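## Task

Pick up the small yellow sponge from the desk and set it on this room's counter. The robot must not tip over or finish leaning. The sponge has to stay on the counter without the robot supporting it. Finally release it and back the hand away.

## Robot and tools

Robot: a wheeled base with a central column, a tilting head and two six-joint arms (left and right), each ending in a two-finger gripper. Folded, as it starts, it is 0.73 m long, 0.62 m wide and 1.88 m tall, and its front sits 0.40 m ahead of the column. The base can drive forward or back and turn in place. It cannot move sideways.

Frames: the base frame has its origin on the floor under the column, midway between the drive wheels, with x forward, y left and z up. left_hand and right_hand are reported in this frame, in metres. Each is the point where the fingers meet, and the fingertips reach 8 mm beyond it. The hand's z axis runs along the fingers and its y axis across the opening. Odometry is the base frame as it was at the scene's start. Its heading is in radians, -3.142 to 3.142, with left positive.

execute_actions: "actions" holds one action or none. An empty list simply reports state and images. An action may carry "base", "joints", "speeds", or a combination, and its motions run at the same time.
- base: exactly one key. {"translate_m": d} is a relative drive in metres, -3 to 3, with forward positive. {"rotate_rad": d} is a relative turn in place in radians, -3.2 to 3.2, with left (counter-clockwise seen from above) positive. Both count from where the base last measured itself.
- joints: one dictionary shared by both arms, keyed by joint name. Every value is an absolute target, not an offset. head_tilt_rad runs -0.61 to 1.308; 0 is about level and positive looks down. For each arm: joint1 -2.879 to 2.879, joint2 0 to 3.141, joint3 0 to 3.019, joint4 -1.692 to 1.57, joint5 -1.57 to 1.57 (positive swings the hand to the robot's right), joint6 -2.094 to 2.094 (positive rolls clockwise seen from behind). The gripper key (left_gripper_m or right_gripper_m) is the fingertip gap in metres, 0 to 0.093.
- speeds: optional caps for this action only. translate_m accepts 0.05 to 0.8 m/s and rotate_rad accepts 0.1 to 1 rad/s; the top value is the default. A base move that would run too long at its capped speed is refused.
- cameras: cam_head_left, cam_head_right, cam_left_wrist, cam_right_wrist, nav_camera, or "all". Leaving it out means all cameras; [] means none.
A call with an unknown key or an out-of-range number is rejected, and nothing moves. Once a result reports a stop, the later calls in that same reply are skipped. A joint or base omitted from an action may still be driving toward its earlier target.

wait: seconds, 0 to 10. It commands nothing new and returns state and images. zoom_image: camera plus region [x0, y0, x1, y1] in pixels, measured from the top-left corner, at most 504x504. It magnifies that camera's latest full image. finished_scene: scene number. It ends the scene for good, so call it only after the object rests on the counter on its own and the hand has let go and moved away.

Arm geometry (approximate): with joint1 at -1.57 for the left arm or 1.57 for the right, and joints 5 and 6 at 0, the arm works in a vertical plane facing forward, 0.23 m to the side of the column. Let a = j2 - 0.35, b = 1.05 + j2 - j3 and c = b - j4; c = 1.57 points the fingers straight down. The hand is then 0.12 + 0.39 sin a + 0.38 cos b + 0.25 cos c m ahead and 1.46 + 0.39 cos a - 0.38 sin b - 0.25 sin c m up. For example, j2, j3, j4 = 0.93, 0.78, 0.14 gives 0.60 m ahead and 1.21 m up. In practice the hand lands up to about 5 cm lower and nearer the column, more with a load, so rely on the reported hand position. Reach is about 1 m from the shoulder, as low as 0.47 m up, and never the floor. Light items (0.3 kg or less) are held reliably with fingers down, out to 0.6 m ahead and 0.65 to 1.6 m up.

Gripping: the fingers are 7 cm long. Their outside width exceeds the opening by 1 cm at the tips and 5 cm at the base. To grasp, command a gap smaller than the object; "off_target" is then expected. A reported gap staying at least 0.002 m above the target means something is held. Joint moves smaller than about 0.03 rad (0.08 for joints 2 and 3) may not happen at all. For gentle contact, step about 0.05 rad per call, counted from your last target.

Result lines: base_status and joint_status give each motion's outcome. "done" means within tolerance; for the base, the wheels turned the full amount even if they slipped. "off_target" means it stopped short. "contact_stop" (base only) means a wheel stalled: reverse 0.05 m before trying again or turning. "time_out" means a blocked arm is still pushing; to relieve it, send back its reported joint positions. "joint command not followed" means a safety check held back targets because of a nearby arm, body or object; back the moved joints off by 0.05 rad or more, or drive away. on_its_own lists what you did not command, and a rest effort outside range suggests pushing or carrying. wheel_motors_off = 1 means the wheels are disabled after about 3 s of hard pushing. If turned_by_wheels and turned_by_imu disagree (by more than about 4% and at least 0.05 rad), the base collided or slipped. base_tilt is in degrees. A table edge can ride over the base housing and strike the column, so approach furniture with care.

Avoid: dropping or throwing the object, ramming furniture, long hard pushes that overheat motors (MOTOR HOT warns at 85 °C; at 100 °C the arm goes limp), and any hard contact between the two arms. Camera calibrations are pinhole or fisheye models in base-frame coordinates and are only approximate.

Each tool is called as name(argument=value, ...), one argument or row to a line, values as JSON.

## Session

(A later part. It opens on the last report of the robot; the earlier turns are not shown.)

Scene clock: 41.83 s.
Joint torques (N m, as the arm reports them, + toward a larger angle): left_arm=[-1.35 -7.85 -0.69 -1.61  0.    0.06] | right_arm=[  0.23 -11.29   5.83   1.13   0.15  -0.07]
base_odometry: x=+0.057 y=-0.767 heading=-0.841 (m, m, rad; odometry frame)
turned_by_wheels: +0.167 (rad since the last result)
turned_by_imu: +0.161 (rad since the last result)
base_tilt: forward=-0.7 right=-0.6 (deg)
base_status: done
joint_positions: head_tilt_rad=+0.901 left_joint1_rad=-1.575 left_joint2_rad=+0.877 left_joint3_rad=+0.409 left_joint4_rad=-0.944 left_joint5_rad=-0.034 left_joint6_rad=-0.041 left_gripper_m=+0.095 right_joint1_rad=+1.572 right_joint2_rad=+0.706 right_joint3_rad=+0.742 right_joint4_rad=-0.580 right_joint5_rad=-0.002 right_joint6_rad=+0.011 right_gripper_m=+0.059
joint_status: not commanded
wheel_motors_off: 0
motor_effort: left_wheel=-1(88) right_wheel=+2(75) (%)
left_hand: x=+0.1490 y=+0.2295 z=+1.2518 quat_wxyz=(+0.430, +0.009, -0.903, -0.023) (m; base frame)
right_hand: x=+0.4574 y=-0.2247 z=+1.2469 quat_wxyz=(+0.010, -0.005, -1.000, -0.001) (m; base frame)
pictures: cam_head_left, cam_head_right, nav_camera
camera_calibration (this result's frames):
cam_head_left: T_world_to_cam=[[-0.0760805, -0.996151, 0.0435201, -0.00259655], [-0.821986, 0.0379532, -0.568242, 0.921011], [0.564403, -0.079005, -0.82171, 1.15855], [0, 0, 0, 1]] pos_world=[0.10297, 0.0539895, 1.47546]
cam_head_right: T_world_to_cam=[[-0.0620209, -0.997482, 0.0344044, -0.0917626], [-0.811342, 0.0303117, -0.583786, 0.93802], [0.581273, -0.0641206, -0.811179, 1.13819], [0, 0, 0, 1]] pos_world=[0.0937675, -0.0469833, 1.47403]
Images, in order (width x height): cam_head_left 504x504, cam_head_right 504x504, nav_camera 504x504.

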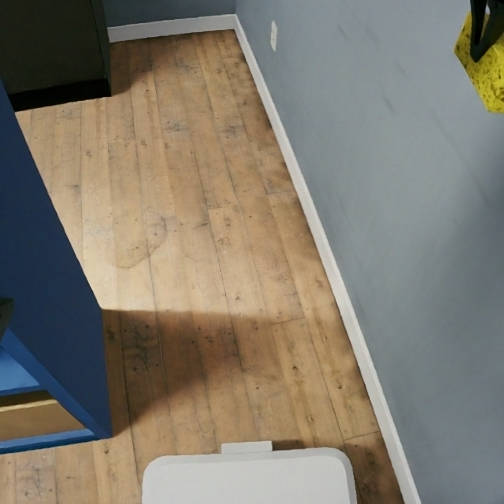

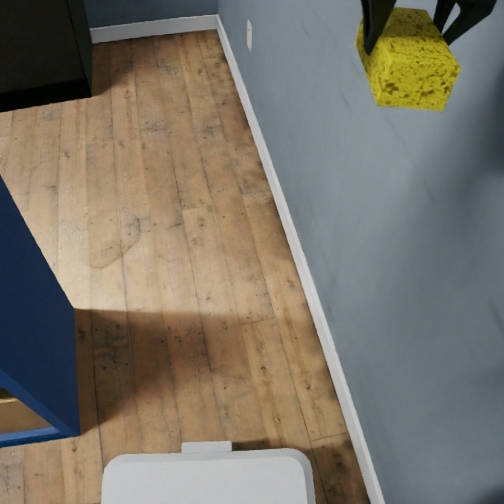

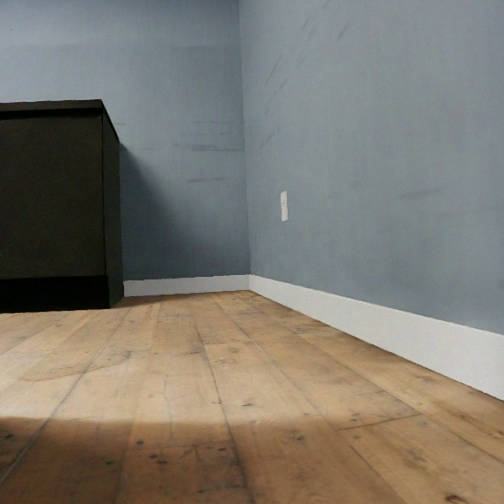

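execute_actions(
  actions=[
    {"base":{"translate_m":0.48}},
  ],
  cameras=[],
)

execute_actions(
  actions=[
    {"base":{"rotate_rad":0.172}},
  ],
  cameras=["cam_head_left","nav_camera"],
)

execute_actions(
  actions=[
    {"base":{"translate_m":0.6},"speeds":{"translate_m":0.3}},
  ],
  cameras=["cam_head_left","nav_camera"],
)

Scene clock: 45.30 s.
Joint torques (N m, as the arm reports them, + toward a larger angle): left_arm=[-1.18 -8.06 -0.69 -1.61 -0.02  0.08] | right_arm=[  0.24 -11.21   5.65   1.04   0.15  -0.08]
base_odometry: x=+0.377 y=-1.125 heading=-0.840 (m, m, rad; odometry frame)
turned_by_wheels: +0.000 (rad since the last result)
turned_by_imu: -0.001 (rad since the last result)
base_tilt: forward=-0.8 right=-0.6 (deg)
base_status: done
joint_positions: head_tilt_rad=+0.902 left_joint1_rad=-1.575 left_joint2_rad=+0.878 left_joint3_rad=+0.408 left_joint4_rad=-0.944 left_joint5_rad=-0.034 left_joint6_rad=-0.041 left_gripper_m=+0.095 right_joint1_rad=+1.572 right_joint2_rad=+0.705 right_joint3_rad=+0.743 right_joint4_rad=-0.579 right_joint5_rad=-0.002 right_joint6_rad=+0.011 right_gripper_m=+0.059
joint_status: not commanded
wheel_motors_off: 0
motor_effort: left_wheel=+0(93) right_wheel=+0(54) (%)
left_hand: x=+0.1484 y=+0.2295 z=+1.2520 quat_wxyz=(+0.430, +0.009, -0.902, -0.023) (m; base frame)
right_hand: x=+0.4583 y=-0.2247 z=+1.2473 quat_wxyz=(+0.009, -0.005, -1.000, -0.001) (m; base frame)
pictures: none
No camera images: the call's "cameras" was empty. Leave "cameras" out to get every camera's image.

Scene clock: 46.67 s.
Joint torques (N m, as the arm reports them, + toward a larger angle): left_arm=[-1.32 -8.09 -0.68 -1.6   0.    0.06] | right_arm=[  0.28 -11.23   5.75   1.04   0.14  -0.08]
base_odometry: x=+0.378 y=-1.125 heading=-0.671 (m, m, rad; odometry frame)
turned_by_wheels: +0.169 (rad since the last result)
turned_by_imu: +0.163 (rad since the last result)
base_tilt: forward=-0.7 right=-0.7 (deg)
base_status: done
joint_positions: head_tilt_rad=+0.902 left_joint1_rad=-1.575 left_joint2_rad=+0.878 left_joint3_rad=+0.408 left_joint4_rad=-0.944 left_joint5_rad=-0.034 left_joint6_rad=-0.041 left_gripper_m=+0.095 right_joint1_rad=+1.572 right_joint2_rad=+0.705 right_joint3_rad=+0.743 right_joint4_rad=-0.579 right_joint5_rad=-0.002 right_joint6_rad=+0.011 right_gripper_m=+0.059
joint_status: not commanded
wheel_motors_off: 0
motor_effort: left_wheel=+0(87) right_wheel=+2(72) (%)
left_hand: x=+0.1484 y=+0.2295 z=+1.2520 quat_wxyz=(+0.430, +0.009, -0.902, -0.023) (m; base frame)
right_hand: x=+0.4583 y=-0.2247 z=+1.2473 quat_wxyz=(+0.009, -0.005, -1.000, -0.001) (m; base frame)
pictures: cam_head_left, nav_camera
camera_calibration (this result's frames):
cam_head_left: T_world_to_cam=[[-0.0760679, -0.996151, 0.0435422, -0.00263121], [-0.822151, 0.0379532, -0.568003, 0.920651], [0.564165, -0.079005, -0.821874, 1.15882], [0, 0, 0, 1]] pos_world=[0.102951, 0.0539895, 1.47545]
Images, in order (width x height): cam_head_left 504x504, nav_camera 504x504.

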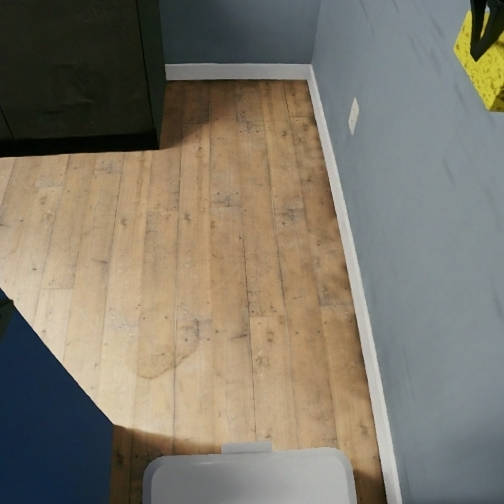

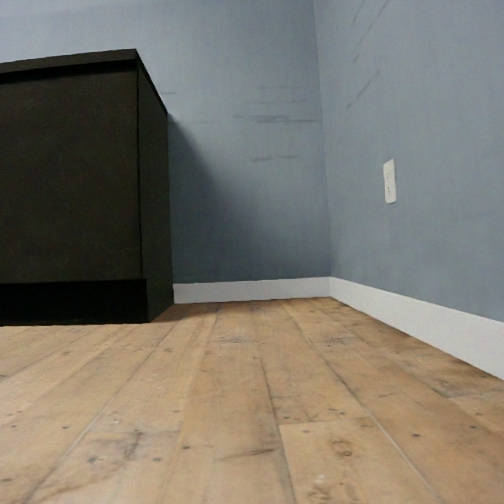

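Scene clock: 49.90 s.
Joint torques (N m, as the arm reports them, + toward a larger angle): left_arm=[-1.15 -7.64 -0.41 -1.65 -0.03  0.07] | right_arm=[  0.2  -11.5    5.86   1.09   0.15  -0.08]
base_odometry: x=+0.848 y=-1.498 heading=-0.670 (m, m, rad; odometry frame)
turned_by_wheels: +0.001 (rad since the last result)
turned_by_imu: +0.000 (rad since the last result)
base_tilt: forward=-0.7 right=-0.6 (deg)
base_status: done
joint_positions: head_tilt_rad=+0.902 left_joint1_rad=-1.575 left_joint2_rad=+0.877 left_joint3_rad=+0.405 left_joint4_rad=-0.944 left_joint5_rad=-0.034 left_joint6_rad=-0.041 left_gripper_m=+0.095 right_joint1_rad=+1.572 right_joint2_rad=+0.704 right_joint3_rad=+0.743 right_joint4_rad=-0.579 right_joint5_rad=-0.002 right_joint6_rad=+0.011 right_gripper_m=+0.059
joint_status: not commanded
wheel_motors_off: 0
motor_effort: left_wheel=+0(92) right_wheel=-1(55) (%)
left_hand: x=+0.1469 y=+0.2295 z=+1.2526 quat_wxyz=(+0.431, +0.009, -0.902, -0.023) (m; base frame)
right_hand: x=+0.4584 y=-0.2247 z=+1.2477 quat_wxyz=(+0.008, -0.005, -1.000, -0.001) (m; base frame)
pictures: cam_head_left, nav_camera
camera_calibration (this result's frames):
cam_head_left: T_world_to_cam=[[-0.0760633, -0.996151, 0.0435503, -0.00264386], [-0.822211, 0.0379532, -0.567916, 0.92052], [0.564077, -0.079005, -0.821934, 1.15891], [0, 0, 0, 1]] pos_world=[0.102945, 0.0539895, 1.47544]
Images, in order (width x height): cam_head_left 504x504, nav_camera 504x504.

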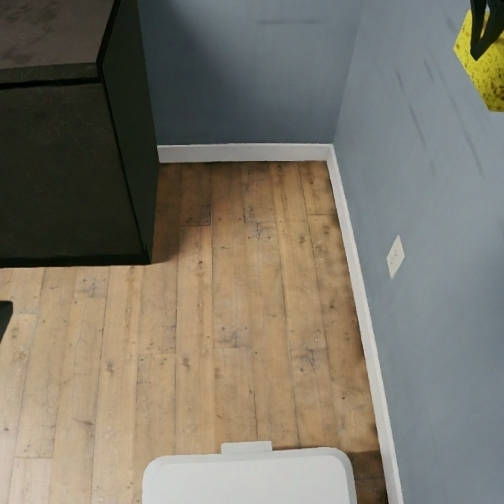

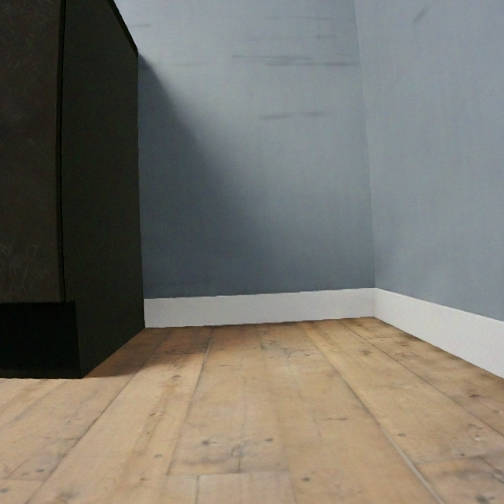

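execute_actions(
  actions=[
    {"base":{"rotate_rad":0.25}},
  ],
  cameras=[],
)

execute_actions(
  actions=[
    {"base":{"translate_m":0.3}},
  ],
  cameras=[],
)

execute_actions(
  actions=[
    {"base":{"rotate_rad":0.46},"joints":{"head_tilt_rad":0.8,"right_joint2_rad":1.6,"right_joint3_rad":1.77,"right_joint4_rad":-0.69}},
  ],
  cameras=["cam_head_left"],
)

execute_actions(
  actions=[
    {"base":{"translate_m":0.26}},
  ],
  cameras=["cam_head_left","cam_head_right"],
)

Scene clock: 53.03 s.
Joint torques (N m, as the arm reports them, + toward a larger angle): left_arm=[-1.42 -7.91 -0.39 -1.63 -0.02  0.06] | right_arm=[  0.27 -10.97   5.83   1.14   0.15  -0.08]
base_odometry: x=+0.848 y=-1.498 heading=-0.422 (m, m, rad; odometry frame)
turned_by_wheels: +0.248 (rad since the last result)
turned_by_imu: +0.239 (rad since the last result)
base_tilt: forward=-0.8 right=-0.7 (deg)
base_status: done
joint_positions: head_tilt_rad=+0.902 left_joint1_rad=-1.575 left_joint2_rad=+0.877 left_joint3_rad=+0.405 left_joint4_rad=-0.944 left_joint5_rad=-0.034 left_joint6_rad=-0.041 left_gripper_m=+0.095 right_joint1_rad=+1.572 right_joint2_rad=+0.704 right_joint3_rad=+0.743 right_joint4_rad=-0.579 right_joint5_rad=-0.002 right_joint6_rad=+0.011 right_gripper_m=+0.059
joint_status: not commanded
wheel_motors_off: 0
motor_effort: left_wheel=-3(89) right_wheel=+2(76) (%)
left_hand: x=+0.1469 y=+0.2295 z=+1.2526 quat_wxyz=(+0.431, +0.009, -0.902, -0.023) (m; base frame)
right_hand: x=+0.4584 y=-0.2247 z=+1.2477 quat_wxyz=(+0.008, -0.005, -1.000, -0.001) (m; base frame)
pictures: none
No camera images: the call's "cameras" was empty. Leave "cameras" out to get every camera's image.

Scene clock: 54.97 s.
Joint torques (N m, as the arm reports them, + toward a larger angle): left_arm=[-1.46 -7.83 -0.59 -1.53 -0.01  0.07] | right_arm=[  0.3  -11.11   5.75   1.06   0.15  -0.08]
base_odometry: x=+1.122 y=-1.621 heading=-0.421 (m, m, rad; odometry frame)
turned_by_wheels: +0.001 (rad since the last result)
turned_by_imu: +0.001 (rad since the last result)
base_tilt: forward=-0.7 right=-0.7 (deg)
base_status: done
joint_positions: head_tilt_rad=+0.902 left_joint1_rad=-1.575 left_joint2_rad=+0.877 left_joint3_rad=+0.408 left_joint4_rad=-0.944 left_joint5_rad=-0.034 left_joint6_rad=-0.041 left_gripper_m=+0.095 right_joint1_rad=+1.572 right_joint2_rad=+0.704 right_joint3_rad=+0.743 right_joint4_rad=-0.579 right_joint5_rad=-0.002 right_joint6_rad=+0.011 right_gripper_m=+0.059
joint_status: not commanded
wheel_motors_off: 0
motor_effort: left_wheel=+1(89) right_wheel=-1(69) (%)
left_hand: x=+0.1489 y=+0.2295 z=+1.2519 quat_wxyz=(+0.430, +0.009, -0.903, -0.023) (m; base frame)
right_hand: x=+0.4586 y=-0.2247 z=+1.2478 quat_wxyz=(+0.008, -0.005, -1.000, -0.001) (m; base frame)
pictures: none
No camera images: the call's "cameras" was empty. Leave "cameras" out to get every camera's image.

Scene clock: 57.23 s.
Joint torques (N m, as the arm reports them, + toward a larger angle): left_arm=[-1.22 -7.91 -0.61 -1.56 -0.01  0.05] | right_arm=[  0.42 -23.16   8.25   0.31   0.13  -0.08]
base_odometry: x=+1.122 y=-1.621 heading=+0.036 (m, m, rad; odometry frame)
turned_by_wheels: +0.457 (rad since the last result)
turned_by_imu: +0.446 (rad since the last result)
base_tilt: forward=-0.8 right=-0.6 (deg)
base_status: done
joint_positions: head_tilt_rad=+0.816 left_joint1_rad=-1.575 left_joint2_rad=+0.877 left_joint3_rad=+0.408 left_joint4_rad=-0.944 left_joint5_rad=-0.034 left_joint6_rad=-0.041 left_gripper_m=+0.095 right_joint1_rad=+1.574 right_joint2_rad=+1.611 right_joint3_rad=+1.744 right_joint4_rad=-0.681 right_joint5_rad=-0.002 right_joint6_rad=+0.011 right_gripper_m=+0.059
joint_status: all done
wheel_motors_off: 0
motor_effort: left_wheel=-10(91) right_wheel=+10(78) (%)
left_hand: x=+0.1489 y=+0.2295 z=+1.2519 quat_wxyz=(+0.430, +0.009, -0.903, -0.023) (m; base frame)
right_hand: x=+0.7181 y=-0.2232 z=+1.0239 quat_wxyz=(+0.012, -0.005, -1.000, -0.002) (m; base frame)
pictures: cam_head_left
camera_calibration (this result's frames):
cam_head_left: T_world_to_cam=[[-0.0795238, -0.996151, 0.0368539, 0.00784158], [-0.770375, 0.0379532, -0.63646, 1.02349], [0.632612, -0.079005, -0.770429, 1.07617], [0, 0, 0, 1]] pos_world=[0.108296, 0.0539895, 1.48023]
Images, in order (width x height): cam_head_left 504x504.

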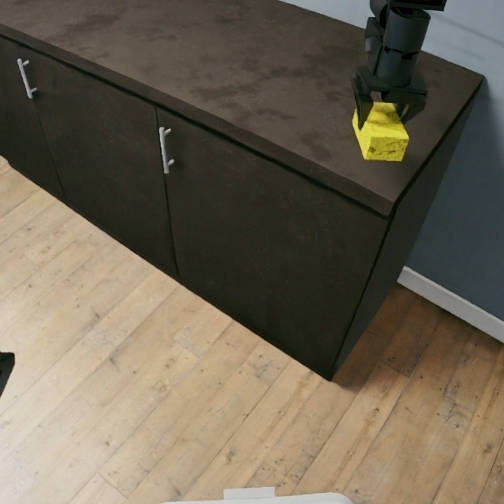

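Scene clock: 59.20 s.
Joint torques (N m, as the arm reports them, + toward a larger angle): left_arm=[-1.16 -7.91 -0.59 -1.61 -0.01  0.06] | right_arm=[  0.57 -22.86   7.96   0.33   0.13  -0.08]
base_odometry: x=+1.382 y=-1.612 heading=+0.038 (m, m, rad; odometry frame)
turned_by_wheels: +0.002 (rad since the last result)
turned_by_imu: +0.002 (rad since the last result)
base_tilt: forward=-0.8 right=-0.6 (deg)
base_status: done
joint_positions: head_tilt_rad=+0.815 left_joint1_rad=-1.575 left_joint2_rad=+0.877 left_joint3_rad=+0.407 left_joint4_rad=-0.944 left_joint5_rad=-0.034 left_joint6_rad=-0.041 left_gripper_m=+0.095 right_joint1_rad=+1.572 right_joint2_rad=+1.609 right_joint3_rad=+1.748 right_joint4_rad=-0.681 right_joint5_rad=-0.002 right_joint6_rad=+0.011 right_gripper_m=+0.059
joint_status: not commanded
wheel_motors_off: 0
motor_effort: left_wheel=+2(89) right_wheel=-1(84) (%)
left_hand: x=+0.1482 y=+0.2295 z=+1.2521 quat_wxyz=(+0.430, +0.009, -0.902, -0.023) (m; base frame)
right_hand: x=+0.7206 y=-0.2245 z=+1.0256 quat_wxyz=(+0.010, -0.005, -1.000, -0.001) (m; base frame)
pictures: cam_head_left, cam_head_right
camera_calibration (this result's frames):
cam_head_left: T_world_to_cam=[[-0.0795642, -0.996151, 0.0367667, 0.00797789], [-0.769677, 0.0379532, -0.637304, 1.02475], [0.633456, -0.079005, -0.769735, 1.07506], [0, 0, 0, 1]] pos_world=[0.108361, 0.0539895, 1.48029]
cam_head_right: T_world_to_cam=[[-0.0647678, -0.997482, 0.028903, -0.0831532], [-0.757727, 0.0303117, -0.651867, 1.04019], [0.64935, -0.0641206, -0.757782, 1.05255], [0, 0, 0, 1]] pos_world=[0.099317, -0.0469833, 1.47807]
Images, in order (width x height): cam_head_left 504x504, cam_head_right 504x504.

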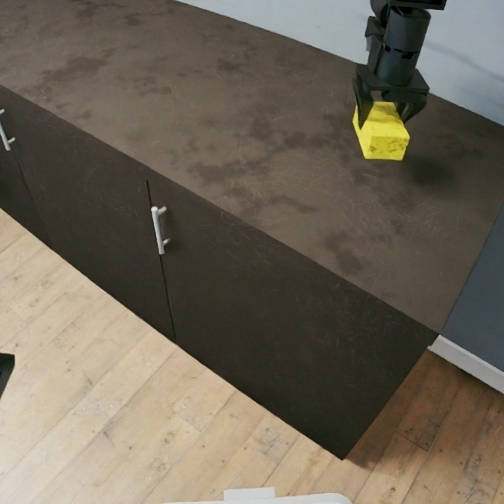

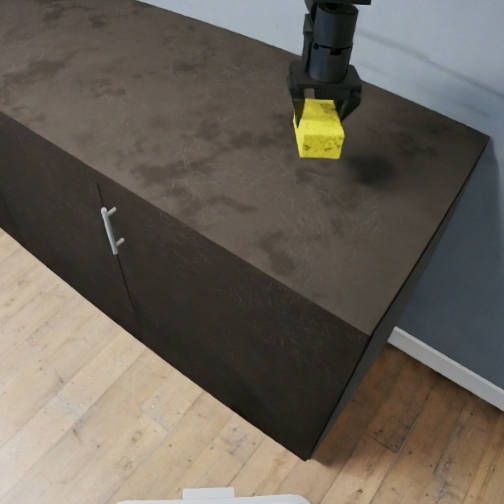

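execute_actions(
  actions=[
    {"joints":{"right_joint2_rad":1.72,"right_joint3_rad":1.82,"right_joint4_rad":-0.62}},
  ],
  cameras=[],
)

execute_actions(
  actions=[
    {"joints":{"right_joint2_rad":1.77,"right_joint4_rad":-0.58}},
  ],
  cameras=[],
)

execute_actions(
  actions=[
    {"joints":{"right_joint2_rad":1.81}},
  ],
  cameras=["cam_head_left"],
)

Scene clock: 60.73 s.
Joint torques (N m, as the arm reports them, + toward a larger angle): left_arm=[-1.45 -7.52 -0.74 -1.59 -0.01  0.07] | right_arm=[  0.49 -22.52   6.57   1.05   0.14  -0.08]
base_odometry: x=+1.382 y=-1.612 heading=+0.038 (m, m, rad; odometry frame)
turned_by_wheels: +0.000 (rad since the last result)
turned_by_imu: +0.000 (rad since the last result)
base_tilt: forward=-0.7 right=-0.6 (deg)
base_status: not commanded
joint_positions: head_tilt_rad=+0.815 left_joint1_rad=-1.575 left_joint2_rad=+0.877 left_joint3_rad=+0.407 left_joint4_rad=-0.944 left_joint5_rad=-0.034 left_joint6_rad=-0.041 left_gripper_m=+0.095 right_joint1_rad=+1.572 right_joint2_rad=+1.728 right_joint3_rad=+1.807 right_joint4_rad=-0.629 right_joint5_rad=-0.002 right_joint6_rad=+0.011 right_gripper_m=+0.059
joint_status: all done
wheel_motors_off: 0
motor_effort: left_wheel=+3(3) right_wheel=-3(3) (%)
left_hand: x=+0.1482 y=+0.2295 z=+1.2521 quat_wxyz=(+0.430, +0.009, -0.902, -0.023) (m; base frame)
right_hand: x=+0.7118 y=-0.2245 z=+0.9679 quat_wxyz=(+0.013, -0.005, -1.000, -0.001) (m; base frame)
pictures: none
No camera images: the call's "cameras" was empty. Leave "cameras" out to get every camera's image.

Scene clock: 61.53 s.
Joint torques (N m, as the arm reports them, + toward a larger angle): left_arm=[-1.24 -8.14 -0.63 -1.58 -0.01  0.07] | right_arm=[  0.54 -21.51   6.35   1.28   0.14  -0.08]
base_odometry: x=+1.382 y=-1.612 heading=+0.038 (m, m, rad; odometry frame)
turned_by_wheels: +0.000 (rad since the last result)
turned_by_imu: +0.000 (rad since the last result)
base_tilt: forward=-0.7 right=-0.6 (deg)
base_status: not commanded
joint_positions: head_tilt_rad=+0.815 left_joint1_rad=-1.575 left_joint2_rad=+0.877 left_joint3_rad=+0.407 left_joint4_rad=-0.944 left_joint5_rad=-0.034 left_joint6_rad=-0.041 left_gripper_m=+0.095 right_joint1_rad=+1.572 right_joint2_rad=+1.761 right_joint3_rad=+1.807 right_joint4_rad=-0.594 right_joint5_rad=-0.002 right_joint6_rad=+0.011 right_gripper_m=+0.059
joint_status: all done
wheel_motors_off: 0
motor_effort: left_wheel=+3(3) right_wheel=-3(3) (%)
left_hand: x=+0.1482 y=+0.2295 z=+1.2521 quat_wxyz=(+0.430, +0.009, -0.902, -0.023) (m; base frame)
right_hand: x=+0.7040 y=-0.2245 z=+0.9487 quat_wxyz=(+0.012, -0.005, -1.000, -0.001) (m; base frame)
pictures: none
No camera images: the call's "cameras" was empty. Leave "cameras" out to get every camera's image.

Scene clock: 62.23 s.
Joint torques (N m, as the arm reports them, + toward a larger angle): left_arm=[-1.26 -8.12 -0.59 -1.56 -0.02  0.06] | right_arm=[  0.52 -19.68   6.17   1.29   0.1   -0.07]
base_odometry: x=+1.382 y=-1.612 heading=+0.038 (m, m, rad; odometry frame)
turned_by_wheels: +0.000 (rad since the last result)
turned_by_imu: +0.000 (rad since the last result)
base_tilt: forward=-0.7 right=-0.6 (deg)
base_status: not commanded
joint_positions: head_tilt_rad=+0.815 left_joint1_rad=-1.575 left_joint2_rad=+0.877 left_joint3_rad=+0.407 left_joint4_rad=-0.944 left_joint5_rad=-0.034 left_joint6_rad=-0.041 left_gripper_m=+0.095 right_joint1_rad=+1.572 right_joint2_rad=+1.787 right_joint3_rad=+1.807 right_joint4_rad=-0.593 right_joint5_rad=+0.000 right_joint6_rad=+0.010 right_gripper_m=+0.059
joint_status: all done
wheel_motors_off: 0
motor_effort: left_wheel=+3(3) right_wheel=-3(3) (%)
left_hand: x=+0.1482 y=+0.2295 z=+1.2521 quat_wxyz=(+0.430, +0.009, -0.902, -0.023) (m; base frame)
right_hand: x=+0.6908 y=-0.2247 z=+0.9336 quat_wxyz=(+0.025, -0.005, -1.000, +0.000) (m; base frame)
pictures: cam_head_left
camera_calibration (this result's frames):
cam_head_left: T_world_to_cam=[[-0.0795642, -0.996151, 0.0367667, 0.00797789], [-0.769677, 0.0379532, -0.637304, 1.02475], [0.633456, -0.079005, -0.769735, 1.07506], [0, 0, 0, 1]] pos_world=[0.108361, 0.0539895, 1.48029]
Images, in order (width x height): cam_head_left 504x504.

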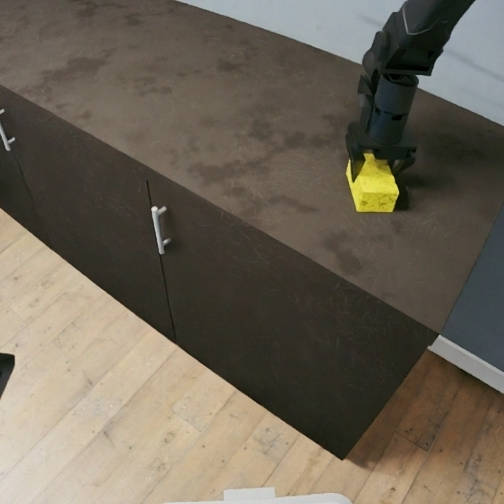

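execute_actions(
  actions=[
    {"joints":{"right_gripper_m":0.093,"right_joint2_rad":1.79}},
  ],
  cameras=[],
)

execute_actions(
  actions=[
    {"joints":{"right_joint2_rad":1.55,"right_joint3_rad":1.72}},
  ],
  cameras=[],
)

execute_actions(
  actions=[
    {"base":{"translate_m":-0.2},"joints":{"right_joint2_rad":0.7,"right_joint3_rad":0.75}},
  ],
  cameras=["cam_head_left"],
)

finished_scene(
  scene=2,
)

Scene clock: 63.87 s.
Joint torques (N m, as the arm reports them, + toward a larger angle): left_arm=[-1.37 -8.12 -0.64 -1.63  0.01  0.07] | right_arm=[  0.53 -21.6    5.99   1.2    0.1   -0.07]
base_odometry: x=+1.382 y=-1.612 heading=+0.038 (m, m, rad; odometry frame)
turned_by_wheels: +0.000 (rad since the last result)
turned_by_imu: -0.001 (rad since the last result)
base_tilt: forward=-0.7 right=-0.7 (deg)
base_status: not commanded
joint_positions: head_tilt_rad=+0.815 left_joint1_rad=-1.575 left_joint2_rad=+0.877 left_joint3_rad=+0.407 left_joint4_rad=-0.944 left_joint5_rad=-0.034 left_joint6_rad=-0.041 left_gripper_m=+0.095 right_joint1_rad=+1.572 right_joint2_rad=+1.786 right_joint3_rad=+1.807 right_joint4_rad=-0.593 right_joint5_rad=+0.000 right_joint6_rad=+0.010 right_gripper_m=+0.093
joint_status: all done
wheel_motors_off: 0
motor_effort: left_wheel=+4(3) right_wheel=-3(3) (%)
left_hand: x=+0.1482 y=+0.2295 z=+1.2521 quat_wxyz=(+0.430, +0.009, -0.902, -0.023) (m; base frame)
right_hand: x=+0.6912 y=-0.2247 z=+0.9340 quat_wxyz=(+0.024, -0.005, -1.000, +0.000) (m; base frame)
pictures: none
No camera images: the call's "cameras" was empty. Leave "cameras" out to get every camera's image.

Scene clock: 65.27 s.
Joint torques (N m, as the arm reports them, + toward a larger angle): left_arm=[-1.19 -7.93 -0.57 -1.6   0.    0.06] | right_arm=[  0.51 -21.88   6.96   1.53   0.1   -0.07]
base_odometry: x=+1.382 y=-1.612 heading=+0.038 (m, m, rad; odometry frame)
turned_by_wheels: +0.000 (rad since the last result)
turned_by_imu: +0.000 (rad since the last result)
base_tilt: forward=-0.8 right=-0.6 (deg)
base_status: not commanded
joint_positions: head_tilt_rad=+0.815 left_joint1_rad=-1.575 left_joint2_rad=+0.877 left_joint3_rad=+0.407 left_joint4_rad=-0.944 left_joint5_rad=-0.034 left_joint6_rad=-0.041 left_gripper_m=+0.095 right_joint1_rad=+1.572 right_joint2_rad=+1.541 right_joint3_rad=+1.712 right_joint4_rad=-0.593 right_joint5_rad=+0.000 right_joint6_rad=+0.010 right_gripper_m=+0.093
joint_status: all done
wheel_motors_off: 0
motor_effort: left_wheel=+3(4) right_wheel=-4(4) (%)
left_hand: x=+0.1482 y=+0.2295 z=+1.2521 quat_wxyz=(+0.430, +0.009, -0.902, -0.023) (m; base frame)
right_hand: x=+0.7512 y=-0.2248 z=+1.0593 quat_wxyz=(-0.051, -0.005, -0.999, -0.001) (m; base frame)
pictures: none
No camera images: the call's "cameras" was empty. Leave "cameras" out to get every camera's image.

Scene clock: 67.13 s.
Joint torques (N m, as the arm reports them, + toward a larger angle): left_arm=[-1.51 -7.71 -0.25 -1.62  0.01  0.07] | right_arm=[  0.2  -10.     6.57   1.21   0.1   -0.07]
base_odometry: x=+1.183 y=-1.619 heading=+0.036 (m, m, rad; odometry frame)
turned_by_wheels: -0.002 (rad since the last result)
turned_by_imu: -0.003 (rad since the last result)
base_tilt: forward=-0.8 right=-0.6 (deg)
base_status: done
joint_positions: head_tilt_rad=+0.815 left_joint1_rad=-1.575 left_joint2_rad=+0.877 left_joint3_rad=+0.403 left_joint4_rad=-0.944 left_joint5_rad=-0.034 left_joint6_rad=-0.041 left_gripper_m=+0.095 right_joint1_rad=+1.572 right_joint2_rad=+0.693 right_joint3_rad=+0.735 right_joint4_rad=-0.592 right_joint5_rad=+0.000 right_joint6_rad=+0.010 right_gripper_m=+0.093
joint_status: all done
wheel_motors_off: 0
motor_effort: left_wheel=-2(82) right_wheel=+0(87) (%)
left_hand: x=+0.1461 y=+0.2295 z=+1.2528 quat_wxyz=(+0.432, +0.009, -0.902, -0.023) (m; base frame)
right_hand: x=+0.4527 y=-0.2251 z=+1.2498 quat_wxyz=(+0.014, -0.005, -1.000, -0.001) (m; base frame)
pictures: cam_head_left
camera_calibration (this result's frames):
cam_head_left: T_world_to_cam=[[-0.0795653, -0.996151, 0.0367643, 0.0079816], [-0.769658, 0.0379532, -0.637327, 1.02479], [0.633479, -0.079005, -0.769716, 1.07503], [0, 0, 0, 1]] pos_world=[0.108363, 0.0539895, 1.4803]
Images, in order (width x height): cam_head_left 504x504.

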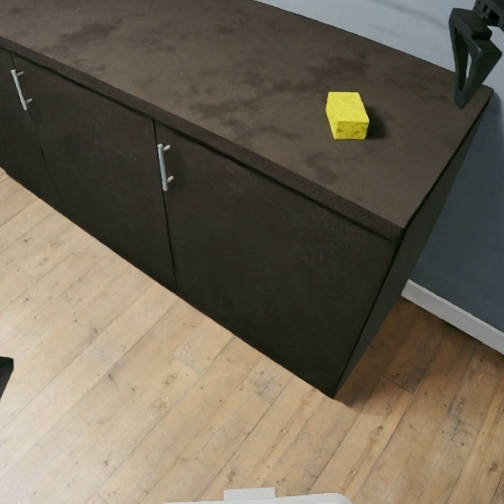

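The scene is finished: the task was done.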